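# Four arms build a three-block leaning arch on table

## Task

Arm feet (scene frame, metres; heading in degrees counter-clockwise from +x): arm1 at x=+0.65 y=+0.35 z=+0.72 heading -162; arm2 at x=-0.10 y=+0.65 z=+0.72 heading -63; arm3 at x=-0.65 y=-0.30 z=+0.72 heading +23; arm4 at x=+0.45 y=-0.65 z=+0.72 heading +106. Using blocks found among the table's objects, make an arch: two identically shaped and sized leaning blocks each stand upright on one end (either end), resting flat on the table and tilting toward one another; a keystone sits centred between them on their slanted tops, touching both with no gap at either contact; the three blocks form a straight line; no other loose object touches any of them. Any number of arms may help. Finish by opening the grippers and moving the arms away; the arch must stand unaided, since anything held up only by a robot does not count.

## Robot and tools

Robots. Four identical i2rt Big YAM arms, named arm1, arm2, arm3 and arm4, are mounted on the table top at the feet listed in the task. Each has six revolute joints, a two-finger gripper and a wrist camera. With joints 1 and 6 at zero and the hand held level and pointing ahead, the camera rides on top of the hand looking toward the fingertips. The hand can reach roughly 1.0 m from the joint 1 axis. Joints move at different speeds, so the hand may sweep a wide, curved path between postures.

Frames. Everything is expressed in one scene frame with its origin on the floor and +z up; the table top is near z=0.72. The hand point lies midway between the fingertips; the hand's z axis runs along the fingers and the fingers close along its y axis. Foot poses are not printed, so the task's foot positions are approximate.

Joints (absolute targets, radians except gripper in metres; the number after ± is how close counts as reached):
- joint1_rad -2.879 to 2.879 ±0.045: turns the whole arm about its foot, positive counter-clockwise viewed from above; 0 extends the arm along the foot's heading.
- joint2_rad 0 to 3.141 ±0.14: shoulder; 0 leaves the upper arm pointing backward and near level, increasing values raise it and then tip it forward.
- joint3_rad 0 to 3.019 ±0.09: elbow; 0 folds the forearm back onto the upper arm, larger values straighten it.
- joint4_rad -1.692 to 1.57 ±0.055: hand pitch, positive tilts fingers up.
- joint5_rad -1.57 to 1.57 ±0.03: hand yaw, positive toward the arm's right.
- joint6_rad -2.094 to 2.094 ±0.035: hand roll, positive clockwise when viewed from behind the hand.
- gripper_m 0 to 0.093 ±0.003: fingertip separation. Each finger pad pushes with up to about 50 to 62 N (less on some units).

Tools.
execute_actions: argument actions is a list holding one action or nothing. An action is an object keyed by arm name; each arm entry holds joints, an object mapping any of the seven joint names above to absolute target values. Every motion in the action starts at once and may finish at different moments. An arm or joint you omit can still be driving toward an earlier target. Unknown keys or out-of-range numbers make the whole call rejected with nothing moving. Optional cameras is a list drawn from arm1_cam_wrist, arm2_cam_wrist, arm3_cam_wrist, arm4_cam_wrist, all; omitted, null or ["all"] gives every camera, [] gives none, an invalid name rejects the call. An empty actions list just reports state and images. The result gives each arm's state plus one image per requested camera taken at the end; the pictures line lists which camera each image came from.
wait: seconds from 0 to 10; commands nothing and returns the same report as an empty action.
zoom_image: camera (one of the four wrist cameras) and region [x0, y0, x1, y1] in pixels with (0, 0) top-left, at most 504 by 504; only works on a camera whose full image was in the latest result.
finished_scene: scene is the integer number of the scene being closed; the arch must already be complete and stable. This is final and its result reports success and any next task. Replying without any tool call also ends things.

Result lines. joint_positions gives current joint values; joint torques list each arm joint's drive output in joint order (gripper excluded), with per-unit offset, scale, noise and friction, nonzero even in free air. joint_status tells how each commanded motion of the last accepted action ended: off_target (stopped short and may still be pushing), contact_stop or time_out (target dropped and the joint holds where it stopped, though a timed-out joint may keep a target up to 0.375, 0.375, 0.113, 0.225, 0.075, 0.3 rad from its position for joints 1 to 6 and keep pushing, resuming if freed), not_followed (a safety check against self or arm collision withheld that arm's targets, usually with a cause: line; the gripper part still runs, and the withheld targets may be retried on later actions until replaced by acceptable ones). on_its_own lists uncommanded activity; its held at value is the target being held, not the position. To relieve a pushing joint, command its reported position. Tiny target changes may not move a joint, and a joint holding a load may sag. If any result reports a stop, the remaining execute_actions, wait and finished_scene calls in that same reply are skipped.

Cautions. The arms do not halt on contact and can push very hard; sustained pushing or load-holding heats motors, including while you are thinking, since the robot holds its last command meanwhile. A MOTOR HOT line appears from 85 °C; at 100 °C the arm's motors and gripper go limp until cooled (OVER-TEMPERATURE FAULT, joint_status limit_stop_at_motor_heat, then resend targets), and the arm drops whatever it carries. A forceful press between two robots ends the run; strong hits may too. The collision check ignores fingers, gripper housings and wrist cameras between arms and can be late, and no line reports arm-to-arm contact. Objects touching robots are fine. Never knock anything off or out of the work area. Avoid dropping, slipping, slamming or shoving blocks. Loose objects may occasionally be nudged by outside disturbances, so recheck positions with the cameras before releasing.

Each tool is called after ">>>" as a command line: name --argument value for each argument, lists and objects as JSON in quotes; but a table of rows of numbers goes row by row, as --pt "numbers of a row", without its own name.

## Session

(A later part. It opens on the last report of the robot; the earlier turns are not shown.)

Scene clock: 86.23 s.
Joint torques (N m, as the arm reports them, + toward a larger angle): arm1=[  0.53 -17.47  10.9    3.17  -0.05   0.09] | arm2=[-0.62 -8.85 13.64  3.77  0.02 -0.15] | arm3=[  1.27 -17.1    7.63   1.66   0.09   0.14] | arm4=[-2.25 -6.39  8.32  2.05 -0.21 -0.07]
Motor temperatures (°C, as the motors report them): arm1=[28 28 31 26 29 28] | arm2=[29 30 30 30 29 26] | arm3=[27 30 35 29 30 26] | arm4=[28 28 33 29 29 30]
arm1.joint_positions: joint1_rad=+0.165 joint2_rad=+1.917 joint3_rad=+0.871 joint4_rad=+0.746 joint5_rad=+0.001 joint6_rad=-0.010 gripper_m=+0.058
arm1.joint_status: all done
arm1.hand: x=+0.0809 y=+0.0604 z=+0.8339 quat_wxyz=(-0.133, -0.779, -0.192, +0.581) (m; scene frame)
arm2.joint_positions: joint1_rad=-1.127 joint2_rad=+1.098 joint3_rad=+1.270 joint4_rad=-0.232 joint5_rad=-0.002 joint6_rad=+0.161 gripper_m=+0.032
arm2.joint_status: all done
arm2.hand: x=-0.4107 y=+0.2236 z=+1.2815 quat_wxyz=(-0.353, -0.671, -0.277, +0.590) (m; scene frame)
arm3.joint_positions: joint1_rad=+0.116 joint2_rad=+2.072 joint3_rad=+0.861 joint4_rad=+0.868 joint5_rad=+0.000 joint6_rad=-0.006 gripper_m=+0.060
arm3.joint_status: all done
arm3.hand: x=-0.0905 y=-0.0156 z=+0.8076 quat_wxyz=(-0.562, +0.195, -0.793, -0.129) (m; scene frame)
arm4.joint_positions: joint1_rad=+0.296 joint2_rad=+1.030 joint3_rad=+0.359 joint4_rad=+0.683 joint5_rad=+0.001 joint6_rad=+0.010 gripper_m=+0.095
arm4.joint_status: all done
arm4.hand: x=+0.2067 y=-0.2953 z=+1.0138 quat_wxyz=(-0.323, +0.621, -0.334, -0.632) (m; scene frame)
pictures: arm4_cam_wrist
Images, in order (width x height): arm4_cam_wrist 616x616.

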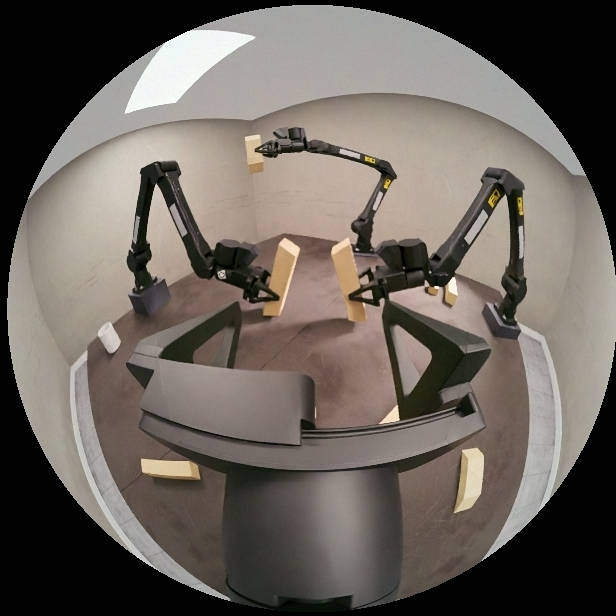

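>>> execute_actions --actions '[{"arm2":{"joints":{"joint1_rad":-0.42,"joint2_rad":1.2,"joint3_rad":0.97,"joint4_rad":0.28,"joint5_rad":-0.431,"joint6_rad":-1.571}},"arm1":{"joints":{"joint2_rad":1.925,"joint4_rad":0.74}}}]' --cameras '["arm4_cam_wrist"]'

>>> execute_actions --actions '[{"arm2":{"joints":{"joint2_rad":1.63,"joint3_rad":0.935,"joint4_rad":0.79}}}]' --cameras '["arm4_cam_wrist","arm2_cam_wrist"]'

>>> zoom_image --camera "arm4_cam_wrist" --region '[200,160,420,330]'

Scene clock: 89.37 s.
Joint torques (N m, as the arm reports them, + toward a larger angle): arm1=[  0.42 -16.61  10.78   1.46  -0.04   0.08] | arm2=[ -1.96 -13.2   13.83   3.55   0.    -0.02] | arm3=[  1.02 -16.3    7.69   1.78   0.13   0.05] | arm4=[-2.29 -6.21  8.18  2.1  -0.25 -0.07]
Motor temperatures (°C, as the motors report them): arm1=[28 28 31 26 29 28] | arm2=[29 30 30 30 29 26] | arm3=[27 30 35 29 30 26] | arm4=[28 28 33 29 29 30]
arm1.joint_positions: joint1_rad=+0.165 joint2_rad=+1.928 joint3_rad=+0.871 joint4_rad=+0.736 joint5_rad=+0.001 joint6_rad=-0.010 gripper_m=+0.058
arm1.joint_status: all done
arm1.hand: x=+0.0822 y=+0.0612 z=+0.8242 quat_wxyz=(-0.131, -0.786, -0.194, +0.573) (m; scene frame)
arm2.joint_positions: joint1_rad=-0.417 joint2_rad=+1.226 joint3_rad=+0.932 joint4_rad=+0.251 joint5_rad=-0.433 joint6_rad=-1.558 gripper_m=+0.032
arm2.joint_status: all done
arm2.hand: x=+0.0152 y=+0.1035 z=+1.1157 quat_wxyz=(-0.179, +0.173, -0.703, +0.666) (m; scene frame)
arm3.joint_positions: joint1_rad=+0.116 joint2_rad=+2.072 joint3_rad=+0.861 joint4_rad=+0.868 joint5_rad=+0.000 joint6_rad=-0.006 gripper_m=+0.060
arm3.joint_status: not commanded
arm3.hand: x=-0.0905 y=-0.0156 z=+0.8076 quat_wxyz=(-0.562, +0.195, -0.793, -0.129) (m; scene frame)
arm4.joint_positions: joint1_rad=+0.296 joint2_rad=+1.030 joint3_rad=+0.359 joint4_rad=+0.683 joint5_rad=+0.001 joint6_rad=+0.010 gripper_m=+0.095
arm4.joint_status: not commanded
arm4.hand: x=+0.2067 y=-0.2953 z=+1.0138 quat_wxyz=(-0.323, +0.621, -0.334, -0.632) (m; scene frame)
pictures: arm4_cam_wrist
Images, in order (width x height): arm4_cam_wrist 616x616.

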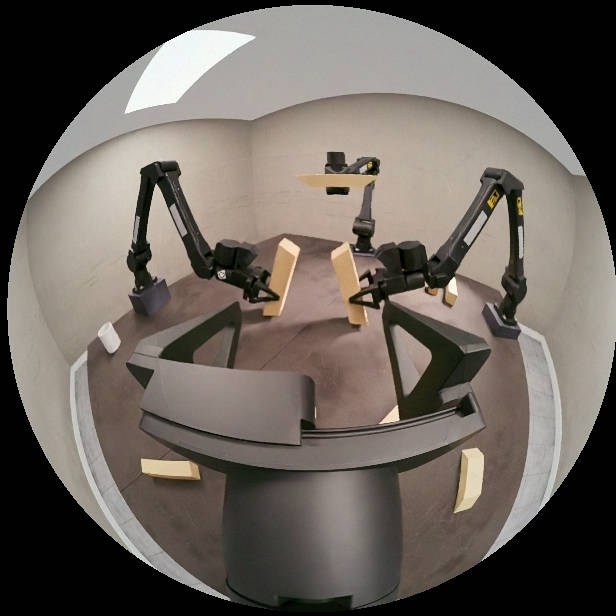

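Scene clock: 90.57 s.
Joint torques (N m, as the arm reports them, + toward a larger angle): arm1=[  0.49 -17.37  10.64   1.82  -0.04   0.1 ] | arm2=[ -2.03 -18.19  10.24   3.66  -0.06  -0.04] | arm3=[  1.04 -16.73   7.58   1.7    0.12   0.05] | arm4=[-2.68 -6.41  8.19  2.07 -0.19 -0.06]
Motor temperatures (°C, as the motors report them): arm1=[28 28 31 26 29 28] | arm2=[29 30 30 30 29 26] | arm3=[27 30 35 29 30 26] | arm4=[28 28 33 29 29 30]
arm1.joint_positions: joint1_rad=+0.165 joint2_rad=+1.939 joint3_rad=+0.873 joint4_rad=+0.728 joint5_rad=+0.001 joint6_rad=-0.011 gripper_m=+0.058
arm1.joint_status: not commanded
arm1.hand: x=+0.0830 y=+0.0616 z=+0.8166 quat_wxyz=(-0.129, -0.790, -0.195, +0.566) (m; scene frame)
arm2.joint_positions: joint1_rad=-0.417 joint2_rad=+1.651 joint3_rad=+0.916 joint4_rad=+0.760 joint5_rad=-0.431 joint6_rad=-1.559 gripper_m=+0.032
arm2.joint_status: all done
arm2.hand: x=+0.0187 y=+0.0241 z=+0.9780 quat_wxyz=(-0.174, +0.177, -0.680, +0.690) (m; scene frame)
arm3.joint_positions: joint1_rad=+0.116 joint2_rad=+2.072 joint3_rad=+0.861 joint4_rad=+0.868 joint5_rad=+0.000 joint6_rad=-0.006 gripper_m=+0.060
arm3.joint_status: not commanded
arm3.hand: x=-0.0905 y=-0.0156 z=+0.8076 quat_wxyz=(-0.562, +0.195, -0.793, -0.129) (m; scene frame)
arm4.joint_positions: joint1_rad=+0.296 joint2_rad=+1.030 joint3_rad=+0.359 joint4_rad=+0.683 joint5_rad=+0.001 joint6_rad=+0.010 gripper_m=+0.095
arm4.joint_status: not commanded
arm4.hand: x=+0.2067 y=-0.2953 z=+1.0138 quat_wxyz=(-0.323, +0.621, -0.334, -0.632) (m; scene frame)
pictures: arm2_cam_wrist, arm4_cam_wrist
Images, in order (width x height): arm2_cam_wrist 616x616, arm4_cam_wrist 616x616.

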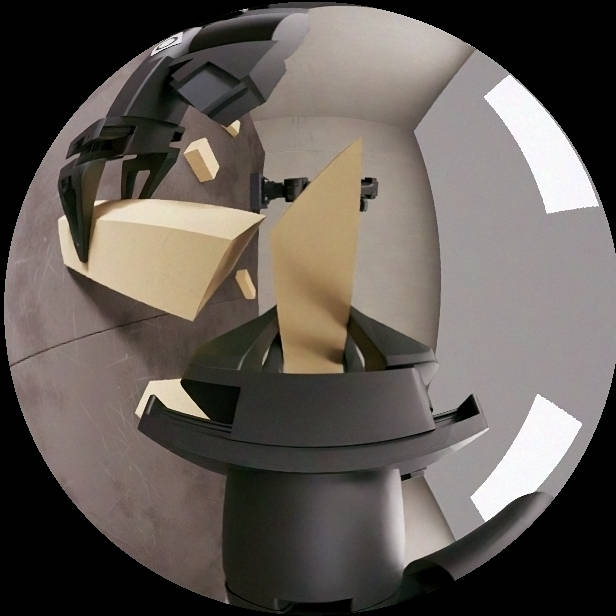

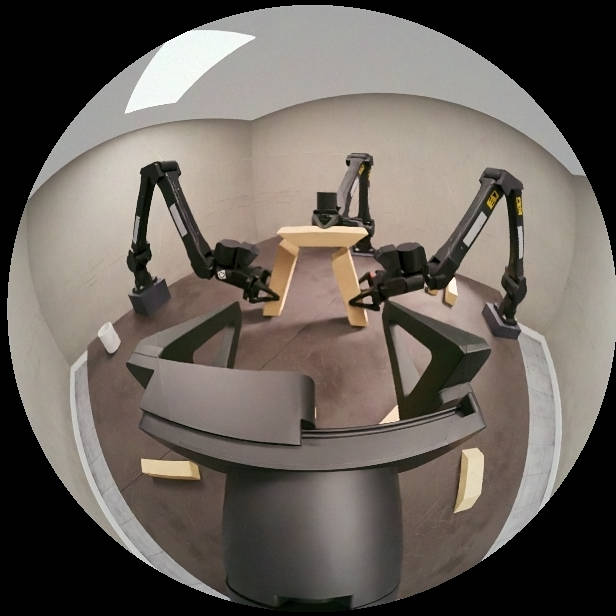

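Region (200, 160, 420, 330) of arm4_cam_wrist's 616x616 image, scaled by 2.291, with more detail than that image has; it fills the top 389 rows of this view, and the rest is white.

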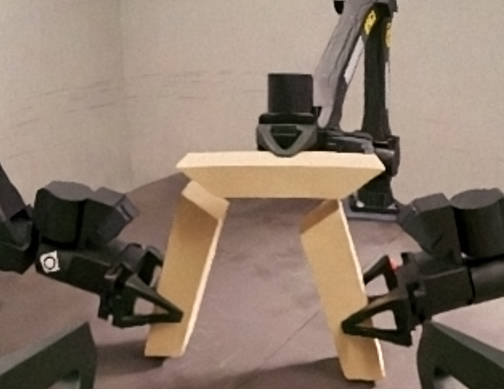

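>>> execute_actions --actions '[{"arm2":{"joints":{"joint1_rad":-0.45,"joint2_rad":1.68,"joint3_rad":0.90,"joint4_rad":0.845}}}]' --cameras '["arm4_cam_wrist","arm2_cam_wrist"]'

>>> zoom_image --camera "arm4_cam_wrist" --region '[230,190,400,340]'

Scene clock: 92.10 s.
Joint torques (N m, as the arm reports them, + toward a larger angle): arm1=[  0.42 -17.46  10.6    1.83  -0.04   0.1 ] | arm2=[ -1.89 -15.39   9.21   3.6   -0.05  -0.06] | arm3=[  1.   -16.73   7.41   1.86   0.14   0.09] | arm4=[-2.1  -6.12  8.23  2.16 -0.23 -0.09]
Motor temperatures (°C, as the motors report them): arm1=[28 28 31 26 29 28] | arm2=[29 30 30 30 29 26] | arm3=[27 30 34 29 30 26] | arm4=[28 28 33 29 29 30]
arm1.joint_positions: joint1_rad=+0.165 joint2_rad=+1.939 joint3_rad=+0.873 joint4_rad=+0.728 joint5_rad=+0.001 joint6_rad=-0.011 gripper_m=+0.058
arm1.joint_status: not commanded
arm1.hand: x=+0.0830 y=+0.0616 z=+0.8166 quat_wxyz=(-0.129, -0.790, -0.195, +0.566) (m; scene frame)
arm2.joint_positions: joint1_rad=-0.447 joint2_rad=+1.670 joint3_rad=+0.891 joint4_rad=+0.814 joint5_rad=-0.431 joint6_rad=-1.559 gripper_m=+0.032
arm2.joint_status: all done
arm2.hand: x=-0.0004 y=+0.0256 z=+0.9665 quat_wxyz=(-0.163, +0.168, -0.679, +0.696) (m; scene frame)
arm3.joint_positions: joint1_rad=+0.116 joint2_rad=+2.072 joint3_rad=+0.861 joint4_rad=+0.868 joint5_rad=+0.000 joint6_rad=-0.006 gripper_m=+0.060
arm3.joint_status: not commanded
arm3.hand: x=-0.0905 y=-0.0156 z=+0.8076 quat_wxyz=(-0.562, +0.195, -0.793, -0.129) (m; scene frame)
arm4.joint_positions: joint1_rad=+0.296 joint2_rad=+1.030 joint3_rad=+0.359 joint4_rad=+0.683 joint5_rad=+0.001 joint6_rad=+0.010 gripper_m=+0.095
arm4.joint_status: not commanded
arm4.hand: x=+0.2067 y=-0.2953 z=+1.0138 quat_wxyz=(-0.323, +0.621, -0.334, -0.632) (m; scene frame)
pictures: arm2_cam_wrist, arm4_cam_wrist
Images, in order (width x height): arm2_cam_wrist 616x616, arm4_cam_wrist 616x616.

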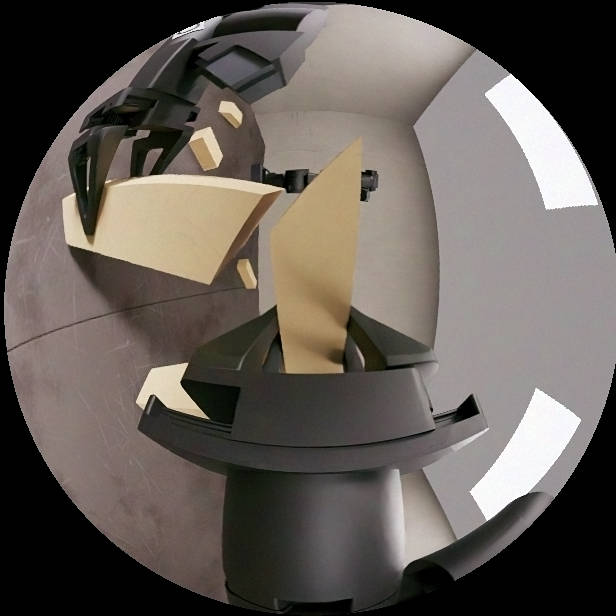

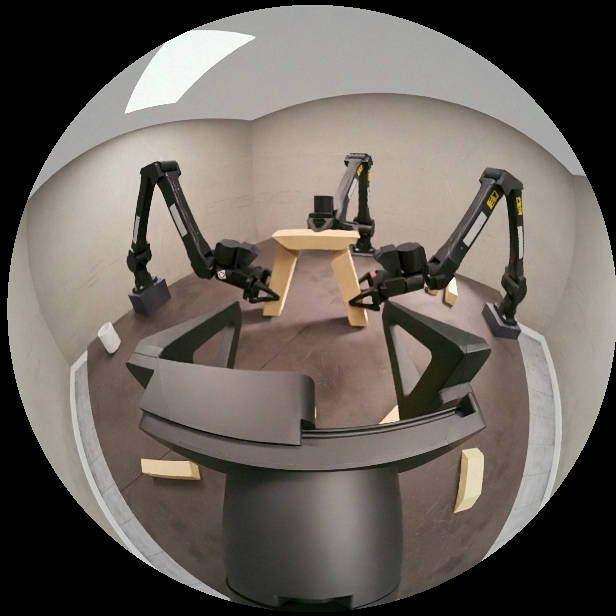

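Region (230, 190, 400, 340) of arm4_cam_wrist's 616x616 image, scaled by 2.965, with more detail than that image has; it fills the top 445 rows of this view, and the rest is white.

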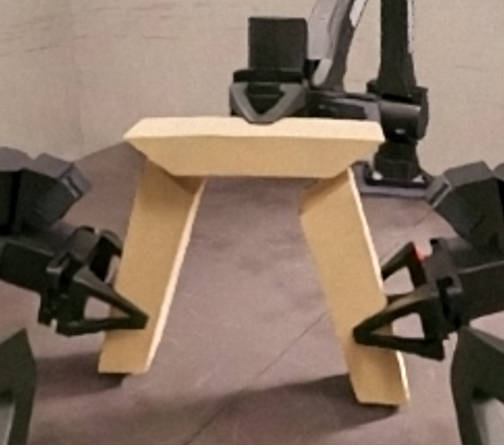

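>>> execute_actions --actions '[{"arm2":{"joints":{"joint2_rad":1.715}},"arm1":{"joints":{"joint1_rad":0.15}}}]' --cameras '["arm4_cam_wrist","arm2_cam_wrist"]'

>>> zoom_image --camera "arm4_cam_wrist" --region '[230,190,400,340]'

Scene clock: 93.57 s.
Joint torques (N m, as the arm reports them, + toward a larger angle): arm1=[ -1.42 -17.2   10.57   1.82  -0.03   0.09] | arm2=[ -2.09 -14.86   9.08   3.12  -0.04  -0.01] | arm3=[  1.13 -16.74   7.74   2.13   0.16   0.05] | arm4=[-2.21 -6.74  8.3   2.2  -0.23 -0.06]
Motor temperatures (°C, as the motors report them): arm1=[28 28 31 26 29 28] | arm2=[29 30 30 30 29 26] | arm3=[27 30 34 29 30 26] | arm4=[28 28 33 29 29 30]
arm1.joint_positions: joint1_rad=+0.161 joint2_rad=+1.939 joint3_rad=+0.873 joint4_rad=+0.728 joint5_rad=+0.001 joint6_rad=-0.011 gripper_m=+0.058
arm1.joint_status: all done
arm1.hand: x=+0.0818 y=+0.0640 z=+0.8166 quat_wxyz=(-0.128, -0.791, -0.193, +0.566) (m; scene frame)
arm2.joint_positions: joint1_rad=-0.447 joint2_rad=+1.698 joint3_rad=+0.891 joint4_rad=+0.824 joint5_rad=-0.432 joint6_rad=-1.561 gripper_m=+0.032
arm2.joint_status: all done
arm2.hand: x=-0.0004 y=+0.0229 z=+0.9516 quat_wxyz=(-0.163, +0.167, -0.685, +0.690) (m; scene frame)
arm3.joint_positions: joint1_rad=+0.116 joint2_rad=+2.072 joint3_rad=+0.861 joint4_rad=+0.862 joint5_rad=+0.000 joint6_rad=-0.006 gripper_m=+0.060
arm3.joint_status: not commanded
arm3.hand: x=-0.0910 y=-0.0158 z=+0.8058 quat_wxyz=(-0.560, +0.196, -0.795, -0.128) (m; scene frame)
arm4.joint_positions: joint1_rad=+0.296 joint2_rad=+1.030 joint3_rad=+0.359 joint4_rad=+0.683 joint5_rad=+0.001 joint6_rad=+0.010 gripper_m=+0.095
arm4.joint_status: not commanded
arm4.hand: x=+0.2067 y=-0.2953 z=+1.0138 quat_wxyz=(-0.323, +0.621, -0.334, -0.632) (m; scene frame)
pictures: arm2_cam_wrist, arm4_cam_wrist
Images, in order (width x height): arm2_cam_wrist 616x616, arm4_cam_wrist 616x616.

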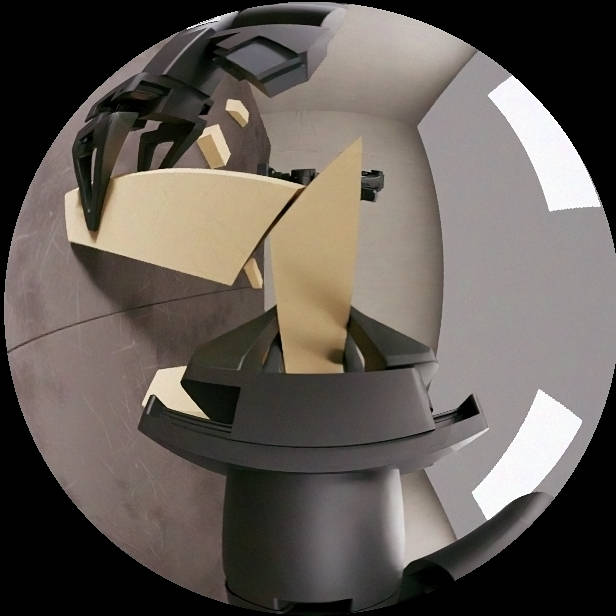

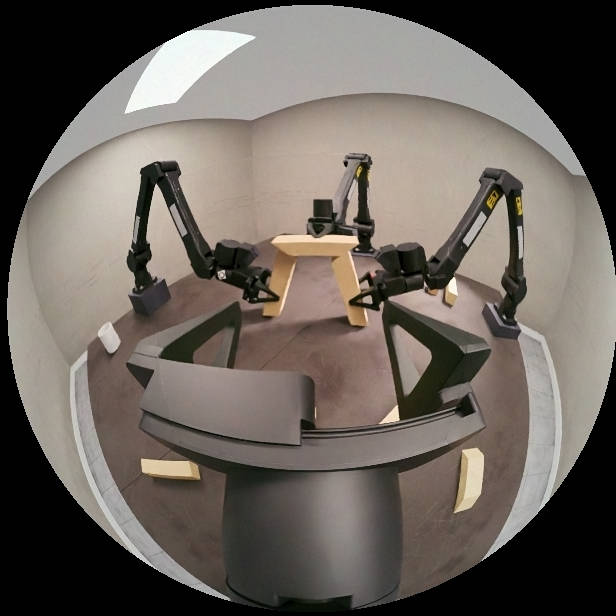

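Region (230, 190, 400, 340) of arm4_cam_wrist's 616x616 image, scaled by 2.965, with more detail than that image has; it fills the top 445 rows of this view, and the rest is white.

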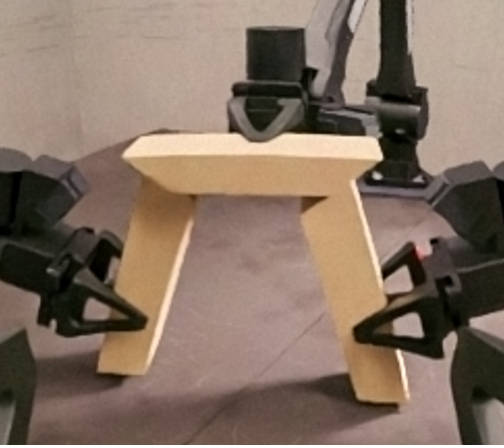

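>>> execute_actions --actions '[{"arm3":{"joints":{"joint2_rad":2.035,"joint3_rad":0.86,"joint4_rad":0.895}},"arm1":{"joints":{"joint2_rad":1.895,"joint3_rad":0.86,"joint4_rad":0.77}}}]' --cameras '["arm4_cam_wrist","arm2_cam_wrist"]'

>>> zoom_image --camera "arm4_cam_wrist" --region '[230,190,400,340]'

Scene clock: 95.17 s.
Joint torques (N m, as the arm reports them, + toward a larger angle): arm1=[ -1.3  -19.58   6.97   2.97  -0.04   0.09] | arm2=[ -1.82 -15.05   9.02   3.15  -0.04  -0.02] | arm3=[  1.04 -18.22   5.4    3.17   0.11   0.11] | arm4=[-2.14 -6.38  8.21  2.07 -0.18 -0.06]
Motor temperatures (°C, as the motors report them): arm1=[28 28 31 26 29 28] | arm2=[29 30 30 30 29 26] | arm3=[27 30 34 29 30 26] | arm4=[28 28 32 29 29 30]
arm1.joint_positions: joint1_rad=+0.161 joint2_rad=+1.937 joint3_rad=+0.849 joint4_rad=+0.731 joint5_rad=+0.001 joint6_rad=-0.011 gripper_m=+0.058
arm1.joint_status: all done
arm1.hand: x=+0.0902 y=+0.0685 z=+0.8083 quat_wxyz=(-0.126, -0.796, -0.195, +0.559) (m; scene frame)
arm2.joint_positions: joint1_rad=-0.447 joint2_rad=+1.700 joint3_rad=+0.891 joint4_rad=+0.824 joint5_rad=-0.432 joint6_rad=-1.561 gripper_m=+0.032
arm2.joint_status: not commanded
arm2.hand: x=-0.0004 y=+0.0227 z=+0.9504 quat_wxyz=(-0.163, +0.167, -0.685, +0.690) (m; scene frame)
arm3.joint_positions: joint1_rad=+0.116 joint2_rad=+2.072 joint3_rad=+0.854 joint4_rad=+0.862 joint5_rad=+0.000 joint6_rad=-0.006 gripper_m=+0.060
arm3.joint_status: all done
arm3.hand: x=-0.0939 y=-0.0173 z=+0.8032 quat_wxyz=(-0.557, +0.196, -0.797, -0.128) (m; scene frame)
arm4.joint_positions: joint1_rad=+0.296 joint2_rad=+1.030 joint3_rad=+0.359 joint4_rad=+0.683 joint5_rad=+0.001 joint6_rad=+0.010 gripper_m=+0.095
arm4.joint_status: not commanded
arm4.hand: x=+0.2067 y=-0.2953 z=+1.0138 quat_wxyz=(-0.323, +0.621, -0.334, -0.632) (m; scene frame)
pictures: arm2_cam_wrist, arm4_cam_wrist
Images, in order (width x height): arm2_cam_wrist 616x616, arm4_cam_wrist 616x616.

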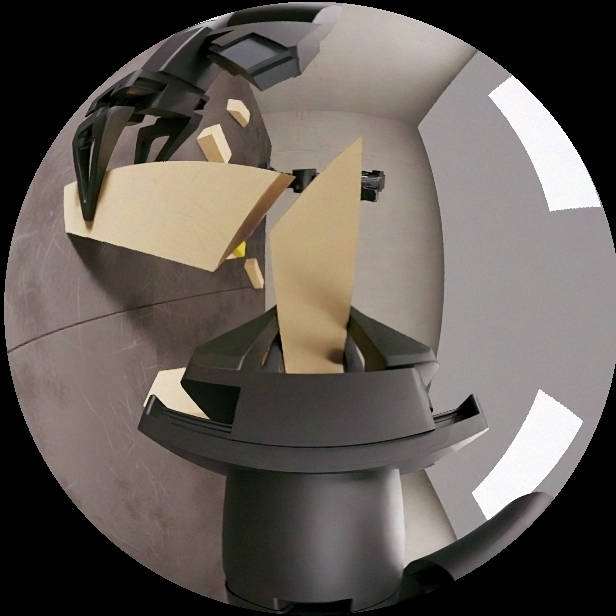

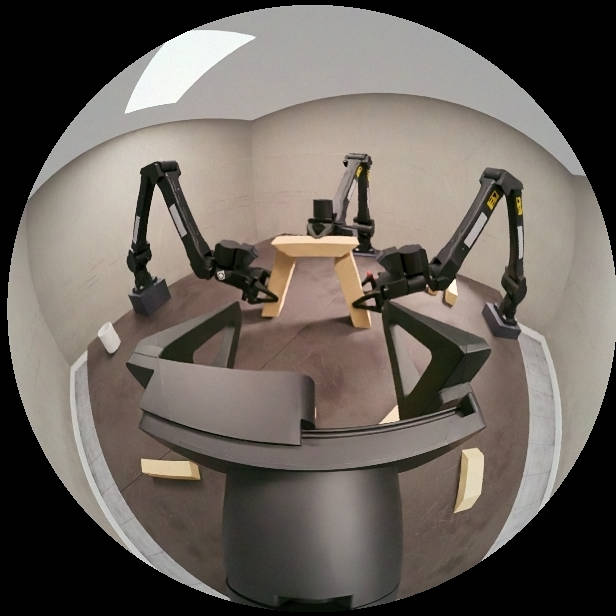

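Region (230, 190, 400, 340) of arm4_cam_wrist's 616x616 image, scaled by 2.965, with more detail than that image has; it fills the top 445 rows of this view, and the rest is white.

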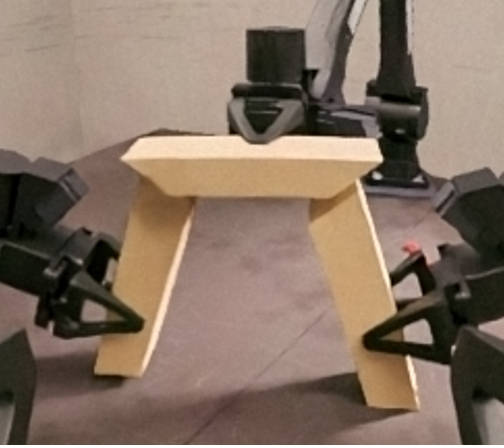

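>>> execute_actions --actions '[{"arm3":{"joints":{"joint2_rad":2.085,"joint3_rad":0.85,"joint4_rad":0.96}},"arm1":{"joints":{"joint2_rad":1.925,"joint3_rad":0.84,"joint4_rad":0.805}}}]' --cameras '["arm4_cam_wrist"]'

>>> zoom_image --camera "arm4_cam_wrist" --region '[230,190,400,340]'

Scene clock: 97.63 s.
Joint torques (N m, as the arm reports them, + toward a larger angle): arm1=[ -1.3  -16.86   6.57   3.1   -0.05   0.09] | arm2=[ -2.   -14.97   8.99   3.17  -0.03  -0.02] | arm3=[  0.64 -15.9    4.84   4.17   0.04   0.07] | arm4=[-2.18 -6.02  8.22  2.13 -0.22 -0.05]
Motor temperatures (°C, as the motors report them): arm1=[28 28 31 26 29 28] | arm2=[29 30 30 30 29 26] | arm3=[27 30 34 29 30 26] | arm4=[28 28 32 29 29 30]
arm1.joint_positions: joint1_rad=+0.161 joint2_rad=+1.937 joint3_rad=+0.832 joint4_rad=+0.763 joint5_rad=+0.001 joint6_rad=-0.011 gripper_m=+0.058
arm1.joint_status: all done
arm1.hand: x=+0.0941 y=+0.0705 z=+0.8089 quat_wxyz=(-0.128, -0.792, -0.194, +0.565) (m; scene frame)
arm2.joint_positions: joint1_rad=-0.447 joint2_rad=+1.700 joint3_rad=+0.891 joint4_rad=+0.824 joint5_rad=-0.432 joint6_rad=-1.561 gripper_m=+0.032
arm2.joint_status: not commanded
arm2.hand: x=-0.0004 y=+0.0227 z=+0.9504 quat_wxyz=(-0.163, +0.167, -0.685, +0.690) (m; scene frame)
arm3.joint_positions: joint1_rad=+0.116 joint2_rad=+2.095 joint3_rad=+0.845 joint4_rad=+0.902 joint5_rad=+0.000 joint6_rad=-0.006 gripper_m=+0.060
arm3.joint_status: joint4_rad time_out (moved +0.041 of +0.098); the others done
arm3.on_its_own: joint4_rad reads +0.902 and still pushes toward +0.960 since a time_out
arm3.hand: x=-0.0973 y=-0.0191 z=+0.7956 quat_wxyz=(-0.560, +0.195, -0.795, -0.128) (m; scene frame)
arm4.joint_positions: joint1_rad=+0.296 joint2_rad=+1.030 joint3_rad=+0.359 joint4_rad=+0.683 joint5_rad=+0.001 joint6_rad=+0.010 gripper_m=+0.095
arm4.joint_status: not commanded
arm4.hand: x=+0.2067 y=-0.2953 z=+1.0138 quat_wxyz=(-0.323, +0.621, -0.334, -0.632) (m; scene frame)
pictures: arm4_cam_wrist
Images, in order (width x height): arm4_cam_wrist 616x616.

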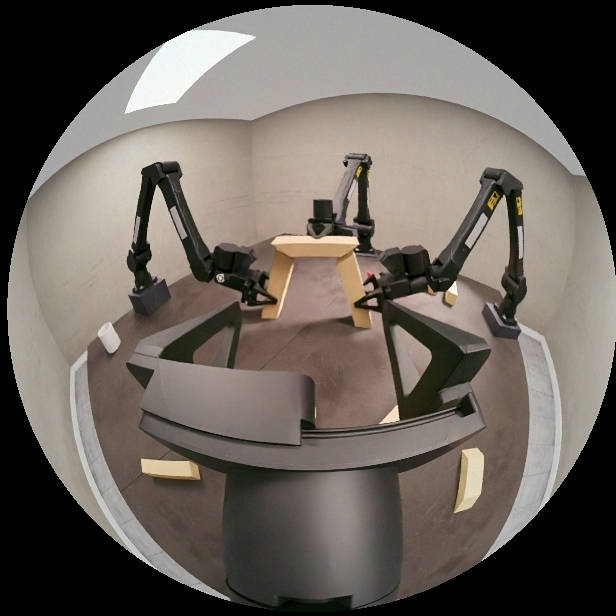

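Region (230, 190, 400, 340) of arm4_cam_wrist's 616x616 image, scaled by 2.965, with more detail than that image has; it fills the top 445 rows of this view, and the rest is white.

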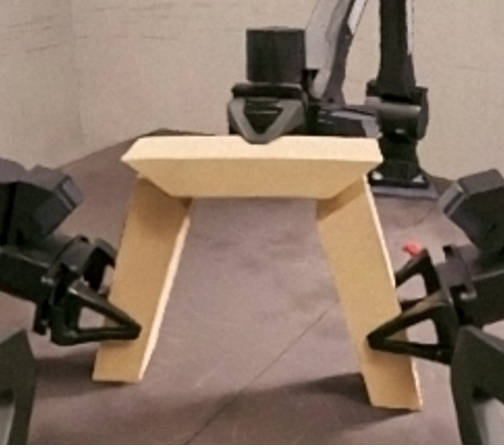

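>>> execute_actions --actions '[{"arm3":{"joints":{"joint4_rad":0.93}},"arm1":{"joints":{"joint2_rad":1.95}},"arm2":{"joints":{"joint2_rad":1.74}}}]' --cameras '["arm4_cam_wrist","arm2_cam_wrist"]'

>>> zoom_image --camera "arm4_cam_wrist" --region '[230,190,400,340]'

Scene clock: 98.53 s.
Joint torques (N m, as the arm reports them, + toward a larger angle): arm1=[ -1.31 -14.81   6.57   2.91  -0.04   0.09] | arm2=[ -2.24 -15.04   8.84   3.13   0.02   0.04] | arm3=[  1.01 -15.88   4.91   3.04   0.08   0.09] | arm4=[-3.15 -6.5   8.27  2.19 -0.22 -0.04]
Motor temperatures (°C, as the motors report them): arm1=[28 28 31 26 29 28] | arm2=[29 30 30 30 29 26] | arm3=[27 30 34 29 30 26] | arm4=[28 28 32 29 29 30]
arm1.joint_positions: joint1_rad=+0.161 joint2_rad=+1.939 joint3_rad=+0.832 joint4_rad=+0.767 joint5_rad=+0.001 joint6_rad=-0.011 gripper_m=+0.058
arm1.joint_status: all done
arm1.hand: x=+0.0940 y=+0.0705 z=+0.8086 quat_wxyz=(-0.128, -0.792, -0.193, +0.565) (m; scene frame)
arm2.joint_positions: joint1_rad=-0.447 joint2_rad=+1.724 joint3_rad=+0.891 joint4_rad=+0.826 joint5_rad=-0.433 joint6_rad=-1.566 gripper_m=+0.032
arm2.joint_status: all done
arm2.hand: x=-0.0002 y=+0.0208 z=+0.9357 quat_wxyz=(-0.164, +0.168, -0.693, +0.682) (m; scene frame)
arm3.joint_positions: joint1_rad=+0.116 joint2_rad=+2.096 joint3_rad=+0.843 joint4_rad=+0.902 joint5_rad=+0.000 joint6_rad=-0.004 gripper_m=+0.060
arm3.joint_status: all done
arm3.hand: x=-0.0979 y=-0.0195 z=+0.7948 quat_wxyz=(-0.559, +0.195, -0.795, -0.129) (m; scene frame)
arm4.joint_positions: joint1_rad=+0.296 joint2_rad=+1.030 joint3_rad=+0.359 joint4_rad=+0.683 joint5_rad=+0.001 joint6_rad=+0.010 gripper_m=+0.095
arm4.joint_status: not commanded
arm4.hand: x=+0.2067 y=-0.2953 z=+1.0138 quat_wxyz=(-0.323, +0.621, -0.334, -0.632) (m; scene frame)
pictures: arm2_cam_wrist, arm4_cam_wrist
Images, in order (width x height): arm2_cam_wrist 616x616, arm4_cam_wrist 616x616.

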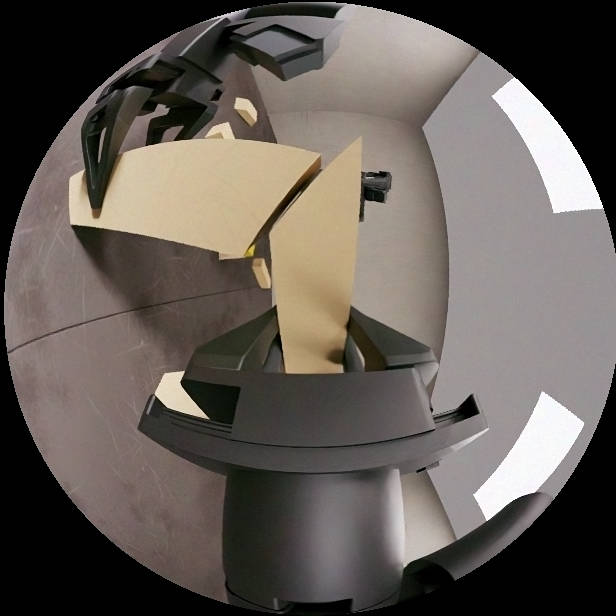

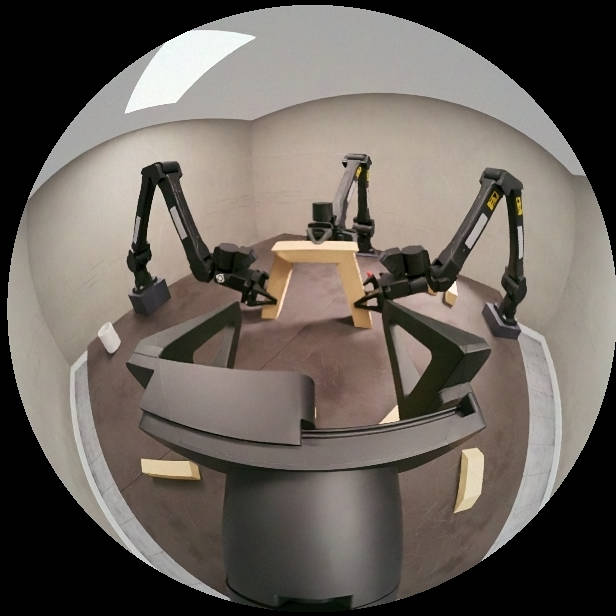

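Region (230, 190, 400, 340) of arm4_cam_wrist's 616x616 image, scaled by 2.965, with more detail than that image has; it fills the top 445 rows of this view, and the rest is white.

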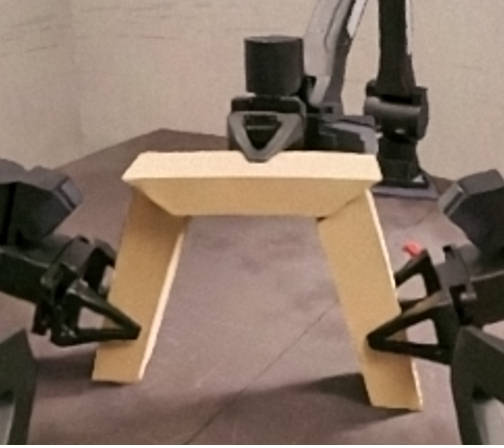

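>>> execute_actions --actions '[{"arm3":{"joints":{"joint2_rad":2.05,"joint3_rad":0.815,"joint4_rad":0.97}},"arm1":{"joints":{"joint2_rad":1.89,"joint3_rad":0.80,"joint4_rad":0.825}}}]' --cameras '["arm4_cam_wrist","arm2_cam_wrist"]'

>>> zoom_image --camera "arm4_cam_wrist" --region '[230,190,400,340]'

Scene clock: 100.27 s.
Joint torques (N m, as the arm reports them, + toward a larger angle): arm1=[ -1.27 -18.47   6.09   2.65  -0.04   0.1 ] | arm2=[ -1.88 -15.5    8.78   3.08   0.02   0.04] | arm3=[  1.1  -18.24   4.2    3.54   0.09   0.07] | arm4=[-2.55 -6.26  8.27  2.19 -0.19 -0.03]
Motor temperatures (°C, as the motors report them): arm1=[28 28 30 26 29 28] | arm2=[29 30 30 30 29 26] | arm3=[27 30 34 29 30 26] | arm4=[28 28 32 29 29 30]
arm1.joint_positions: joint1_rad=+0.161 joint2_rad=+1.925 joint3_rad=+0.795 joint4_rad=+0.794 joint5_rad=+0.001 joint6_rad=-0.011 gripper_m=+0.058
arm1.joint_status: all done
arm1.hand: x=+0.1049 y=+0.0759 z=+0.8085 quat_wxyz=(-0.128, -0.790, -0.193, +0.567) (m; scene frame)
arm2.joint_positions: joint1_rad=-0.447 joint2_rad=+1.725 joint3_rad=+0.891 joint4_rad=+0.826 joint5_rad=-0.433 joint6_rad=-1.566 gripper_m=+0.032
arm2.joint_status: not commanded
arm2.hand: x=-0.0002 y=+0.0207 z=+0.9350 quat_wxyz=(-0.164, +0.168, -0.693, +0.681) (m; scene frame)
arm3.joint_positions: joint1_rad=+0.116 joint2_rad=+2.088 joint3_rad=+0.815 joint4_rad=+0.924 joint5_rad=+0.000 joint6_rad=-0.004 gripper_m=+0.060
arm3.joint_status: all done
arm3.hand: x=-0.1067 y=-0.0239 z=+0.7944 quat_wxyz=(-0.560, +0.195, -0.795, -0.129) (m; scene frame)
arm4.joint_positions: joint1_rad=+0.296 joint2_rad=+1.030 joint3_rad=+0.359 joint4_rad=+0.683 joint5_rad=+0.001 joint6_rad=+0.010 gripper_m=+0.095
arm4.joint_status: not commanded
arm4.hand: x=+0.2067 y=-0.2953 z=+1.0138 quat_wxyz=(-0.323, +0.621, -0.334, -0.632) (m; scene frame)
pictures: arm2_cam_wrist, arm4_cam_wrist
Images, in order (width x height): arm2_cam_wrist 616x616, arm4_cam_wrist 616x616.

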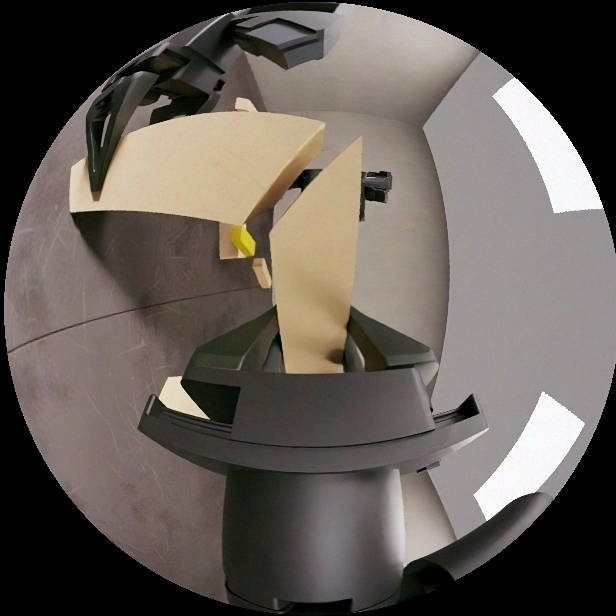

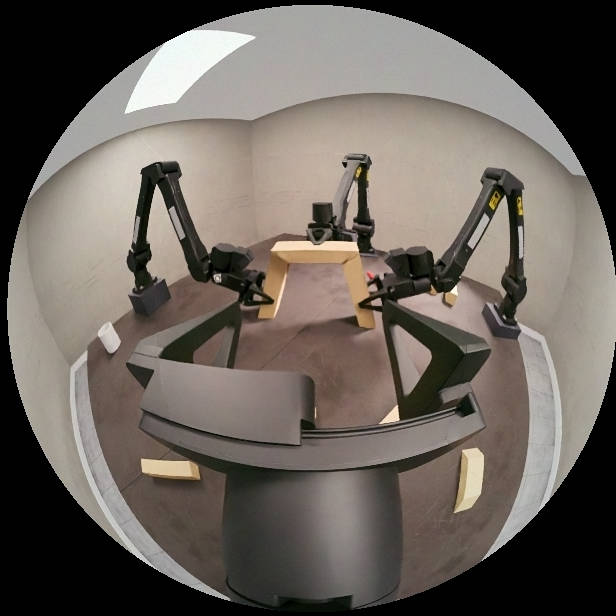

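Region (230, 190, 400, 340) of arm4_cam_wrist's 616x616 image, scaled by 2.965, with more detail than that image has; it fills the top 445 rows of this view, and the rest is white.

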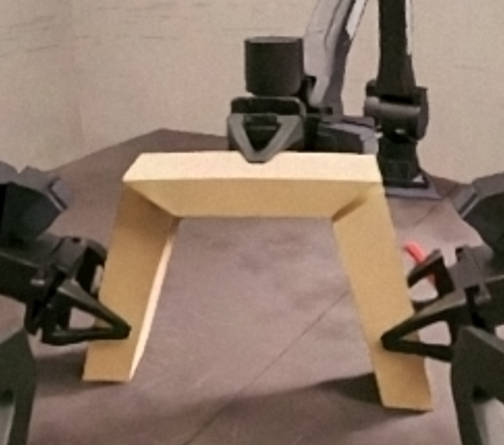

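>>> execute_actions --actions '[{"arm2":{"joints":{"joint2_rad":1.762}}}]' --cameras '["arm4_cam_wrist","arm2_cam_wrist"]'

>>> zoom_image --camera "arm4_cam_wrist" --region '[230,190,400,340]'

Scene clock: 101.20 s.
Joint torques (N m, as the arm reports them, + toward a larger angle): arm1=[ -1.3  -18.56   6.09   2.63  -0.04   0.09] | arm2=[ -2.26 -14.86   8.61   2.96   0.09   0.08] | arm3=[  0.9  -17.79   4.44   3.66   0.08   0.05] | arm4=[-2.   -6.27  8.22  2.23 -0.21 -0.06]
Motor temperatures (°C, as the motors report them): arm1=[28 28 30 26 29 28] | arm2=[29 30 30 30 29 26] | arm3=[27 30 34 29 30 26] | arm4=[28 28 32 29 29 30]
arm1.joint_positions: joint1_rad=+0.161 joint2_rad=+1.925 joint3_rad=+0.795 joint4_rad=+0.794 joint5_rad=+0.001 joint6_rad=-0.011 gripper_m=+0.058
arm1.joint_status: not commanded
arm1.hand: x=+0.1049 y=+0.0759 z=+0.8085 quat_wxyz=(-0.128, -0.790, -0.193, +0.567) (m; scene frame)
arm2.joint_positions: joint1_rad=-0.446 joint2_rad=+1.739 joint3_rad=+0.891 joint4_rad=+0.829 joint5_rad=-0.435 joint6_rad=-1.570 gripper_m=+0.032
arm2.joint_status: all done
arm2.hand: x=+0.0001 y=+0.0199 z=+0.9275 quat_wxyz=(-0.164, +0.169, -0.696, +0.678) (m; scene frame)
arm3.joint_positions: joint1_rad=+0.116 joint2_rad=+2.088 joint3_rad=+0.814 joint4_rad=+0.924 joint5_rad=+0.000 joint6_rad=-0.003 gripper_m=+0.060
arm3.joint_status: not commanded
arm3.hand: x=-0.1070 y=-0.0241 z=+0.7942 quat_wxyz=(-0.559, +0.194, -0.795, -0.129) (m; scene frame)
arm4.joint_positions: joint1_rad=+0.296 joint2_rad=+1.030 joint3_rad=+0.359 joint4_rad=+0.683 joint5_rad=+0.001 joint6_rad=+0.010 gripper_m=+0.095
arm4.joint_status: not commanded
arm4.hand: x=+0.2067 y=-0.2953 z=+1.0138 quat_wxyz=(-0.323, +0.621, -0.334, -0.632) (m; scene frame)
pictures: arm2_cam_wrist, arm4_cam_wrist
Images, in order (width x height): arm2_cam_wrist 616x616, arm4_cam_wrist 616x616.

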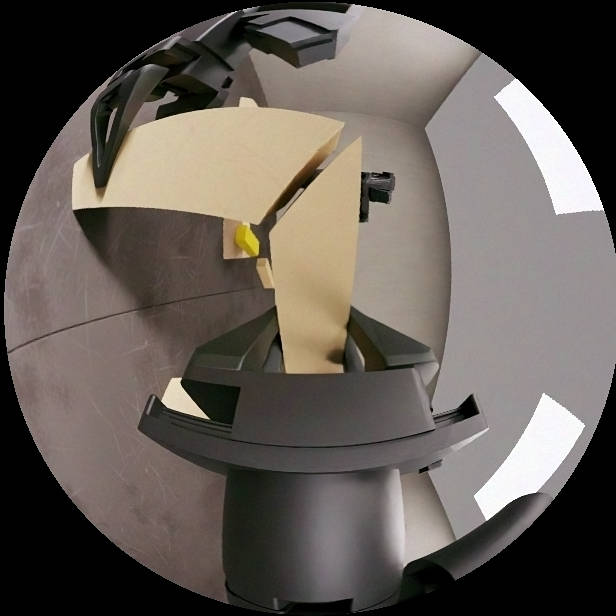

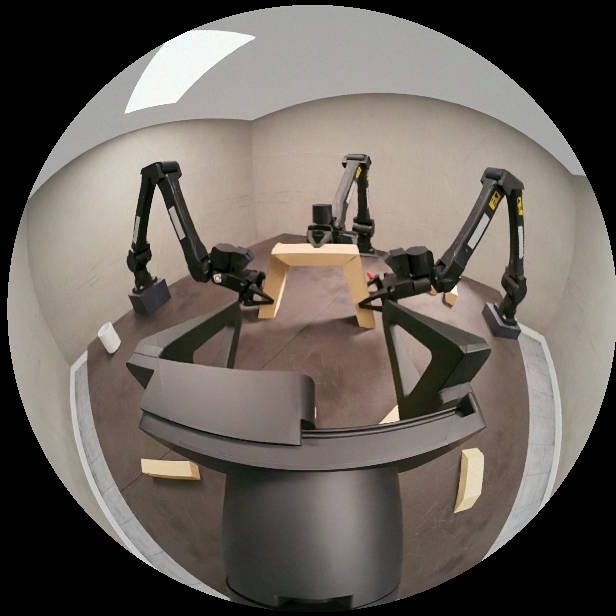

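Region (230, 190, 400, 340) of arm4_cam_wrist's 616x616 image, scaled by 2.965, with more detail than that image has; it fills the top 445 rows of this view, and the rest is white.

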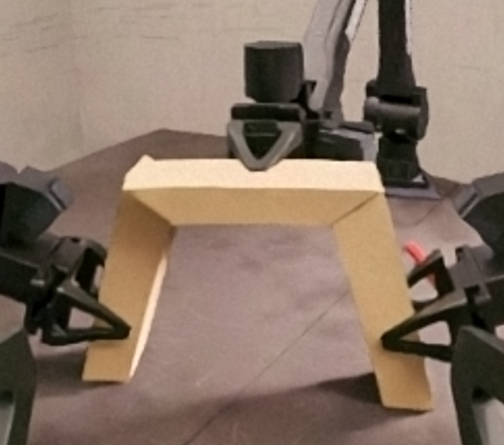

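>>> execute_actions --actions '[{"arm2":{"joints":{"joint1_rad":-0.425,"joint2_rad":1.77}}}]' --cameras '["arm4_cam_wrist","arm2_cam_wrist"]'

>>> zoom_image --camera "arm4_cam_wrist" --region '[260,230,370,290]'

Scene clock: 101.97 s.
Joint torques (N m, as the arm reports them, + toward a larger angle): arm1=[ -1.35 -18.52   6.12   2.65   0.01   0.11] | arm2=[ -0.01 -14.11   8.71   2.94  -0.16   0.08] | arm3=[  0.75 -17.54   4.3    3.75   0.1    0.07] | arm4=[-2.45 -6.12  8.27  1.95 -0.24 -0.06]
Motor temperatures (°C, as the motors report them): arm1=[28 28 30 26 29 28] | arm2=[29 30 30 30 29 26] | arm3=[27 30 33 29 30 26] | arm4=[28 28 32 29 29 30]
arm1.joint_positions: joint1_rad=+0.161 joint2_rad=+1.925 joint3_rad=+0.795 joint4_rad=+0.794 joint5_rad=-0.001 joint6_rad=-0.013 gripper_m=+0.058
arm1.joint_status: not commanded
arm1.hand: x=+0.1051 y=+0.0758 z=+0.8083 quat_wxyz=(-0.128, -0.790, -0.195, +0.567) (m; scene frame)
arm2.joint_positions: joint1_rad=-0.440 joint2_rad=+1.742 joint3_rad=+0.891 joint4_rad=+0.829 joint5_rad=-0.429 joint6_rad=-1.570 gripper_m=+0.032
arm2.joint_status: all done
arm2.hand: x=+0.0032 y=+0.0199 z=+0.9258 quat_wxyz=(-0.164, +0.169, -0.697, +0.677) (m; scene frame)
arm3.joint_positions: joint1_rad=+0.116 joint2_rad=+2.088 joint3_rad=+0.814 joint4_rad=+0.924 joint5_rad=+0.000 joint6_rad=-0.003 gripper_m=+0.060
arm3.joint_status: not commanded
arm3.hand: x=-0.1070 y=-0.0241 z=+0.7942 quat_wxyz=(-0.559, +0.194, -0.795, -0.129) (m; scene frame)
arm4.joint_positions: joint1_rad=+0.296 joint2_rad=+1.030 joint3_rad=+0.359 joint4_rad=+0.683 joint5_rad=+0.001 joint6_rad=+0.010 gripper_m=+0.095
arm4.joint_status: not commanded
arm4.hand: x=+0.2067 y=-0.2953 z=+1.0138 quat_wxyz=(-0.323, +0.621, -0.334, -0.632) (m; scene frame)
pictures: arm2_cam_wrist, arm4_cam_wrist
Images, in order (width x height): arm2_cam_wrist 616x616, arm4_cam_wrist 616x616.

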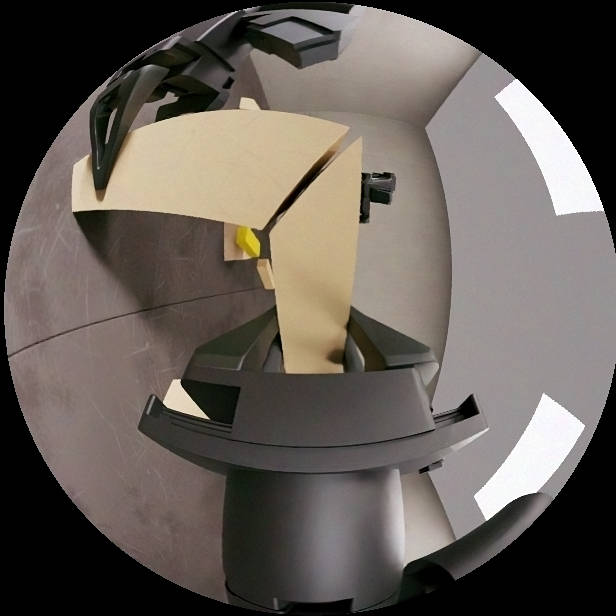

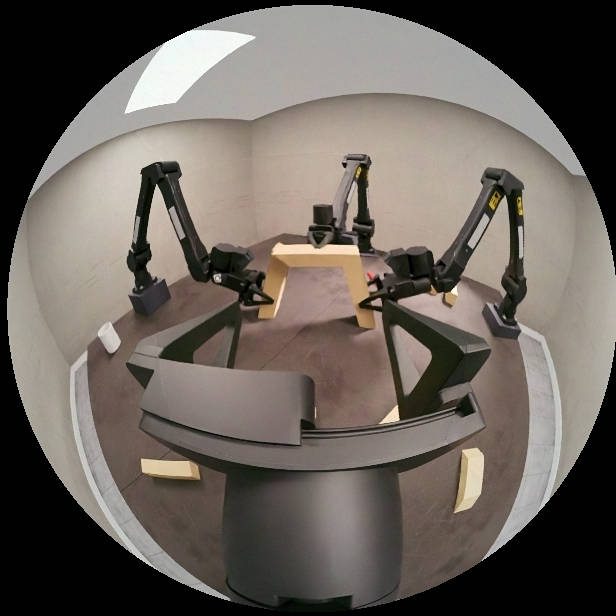

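Region (260, 230, 370, 290) of arm4_cam_wrist's 616x616 image, scaled by 4.582, with more detail than that image has; it fills the top 275 rows of this view, and the rest is white.

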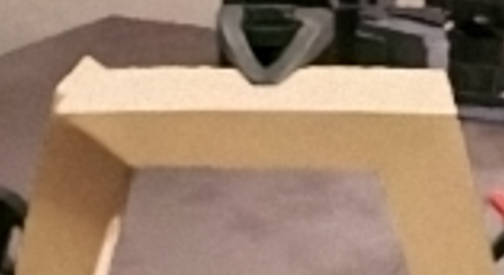

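>>> execute_actions --actions '[{"arm2":{"joints":{"gripper_m":0.07}}}]' --cameras '["arm4_cam_wrist","arm2_cam_wrist"]'

>>> zoom_image --camera "arm4_cam_wrist" --region '[230,190,400,340]'

Scene clock: 102.87 s.
Joint torques (N m, as the arm reports them, + toward a larger angle): arm1=[ -1.29 -18.61   6.15   2.68   0.02   0.12] | arm2=[ -0.79 -14.32   8.71   2.93  -0.15   0.07] | arm3=[  1.05 -18.08   4.22   3.9    0.06   0.02] | arm4=[-2.44 -6.25  8.22  2.09 -0.2  -0.03]
Motor temperatures (°C, as the motors report them): arm1=[28 28 30 26 29 28] | arm2=[29 30 30 30 29 26] | arm3=[27 30 33 29 30 26] | arm4=[28 28 32 29 29 30]
arm1.joint_positions: joint1_rad=+0.161 joint2_rad=+1.925 joint3_rad=+0.795 joint4_rad=+0.794 joint5_rad=-0.001 joint6_rad=-0.013 gripper_m=+0.058
arm1.joint_status: not commanded
arm1.hand: x=+0.1051 y=+0.0758 z=+0.8083 quat_wxyz=(-0.128, -0.790, -0.195, +0.567) (m; scene frame)
arm2.joint_positions: joint1_rad=-0.434 joint2_rad=+1.742 joint3_rad=+0.891 joint4_rad=+0.829 joint5_rad=-0.429 joint6_rad=-1.570 gripper_m=+0.070
arm2.joint_status: all done
arm2.hand: x=+0.0072 y=+0.0205 z=+0.9257 quat_wxyz=(-0.166, +0.171, -0.697, +0.676) (m; scene frame)
arm3.joint_positions: joint1_rad=+0.116 joint2_rad=+2.088 joint3_rad=+0.814 joint4_rad=+0.924 joint5_rad=+0.000 joint6_rad=-0.003 gripper_m=+0.060
arm3.joint_status: not commanded
arm3.hand: x=-0.1070 y=-0.0241 z=+0.7942 quat_wxyz=(-0.559, +0.195, -0.795, -0.129) (m; scene frame)
arm4.joint_positions: joint1_rad=+0.296 joint2_rad=+1.030 joint3_rad=+0.359 joint4_rad=+0.683 joint5_rad=+0.001 joint6_rad=+0.010 gripper_m=+0.095
arm4.joint_status: not commanded
arm4.hand: x=+0.2067 y=-0.2953 z=+1.0138 quat_wxyz=(-0.323, +0.621, -0.334, -0.632) (m; scene frame)
pictures: arm2_cam_wrist, arm4_cam_wrist
Images, in order (width x height): arm2_cam_wrist 616x616, arm4_cam_wrist 616x616.

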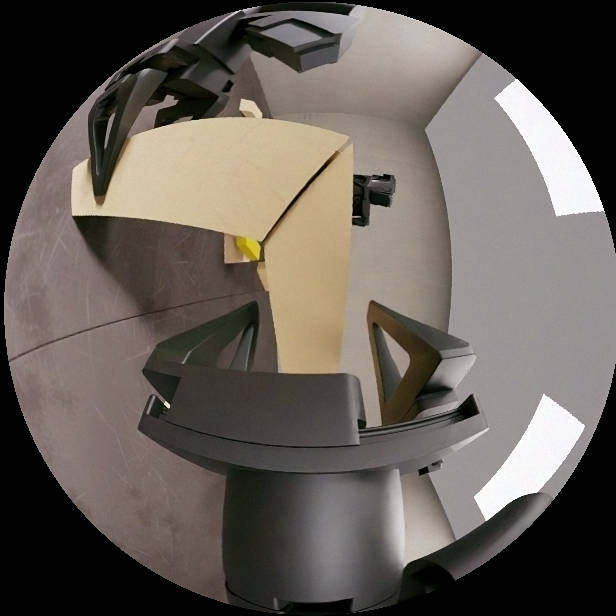

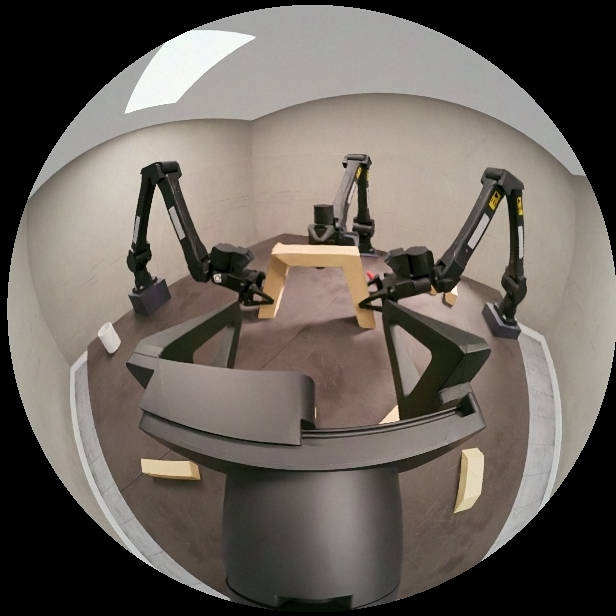

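Region (230, 190, 400, 340) of arm4_cam_wrist's 616x616 image, scaled by 2.965, with more detail than that image has; it fills the top 445 rows of this view, and the rest is white.

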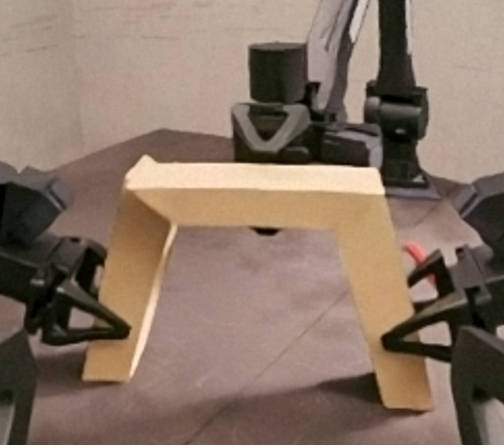

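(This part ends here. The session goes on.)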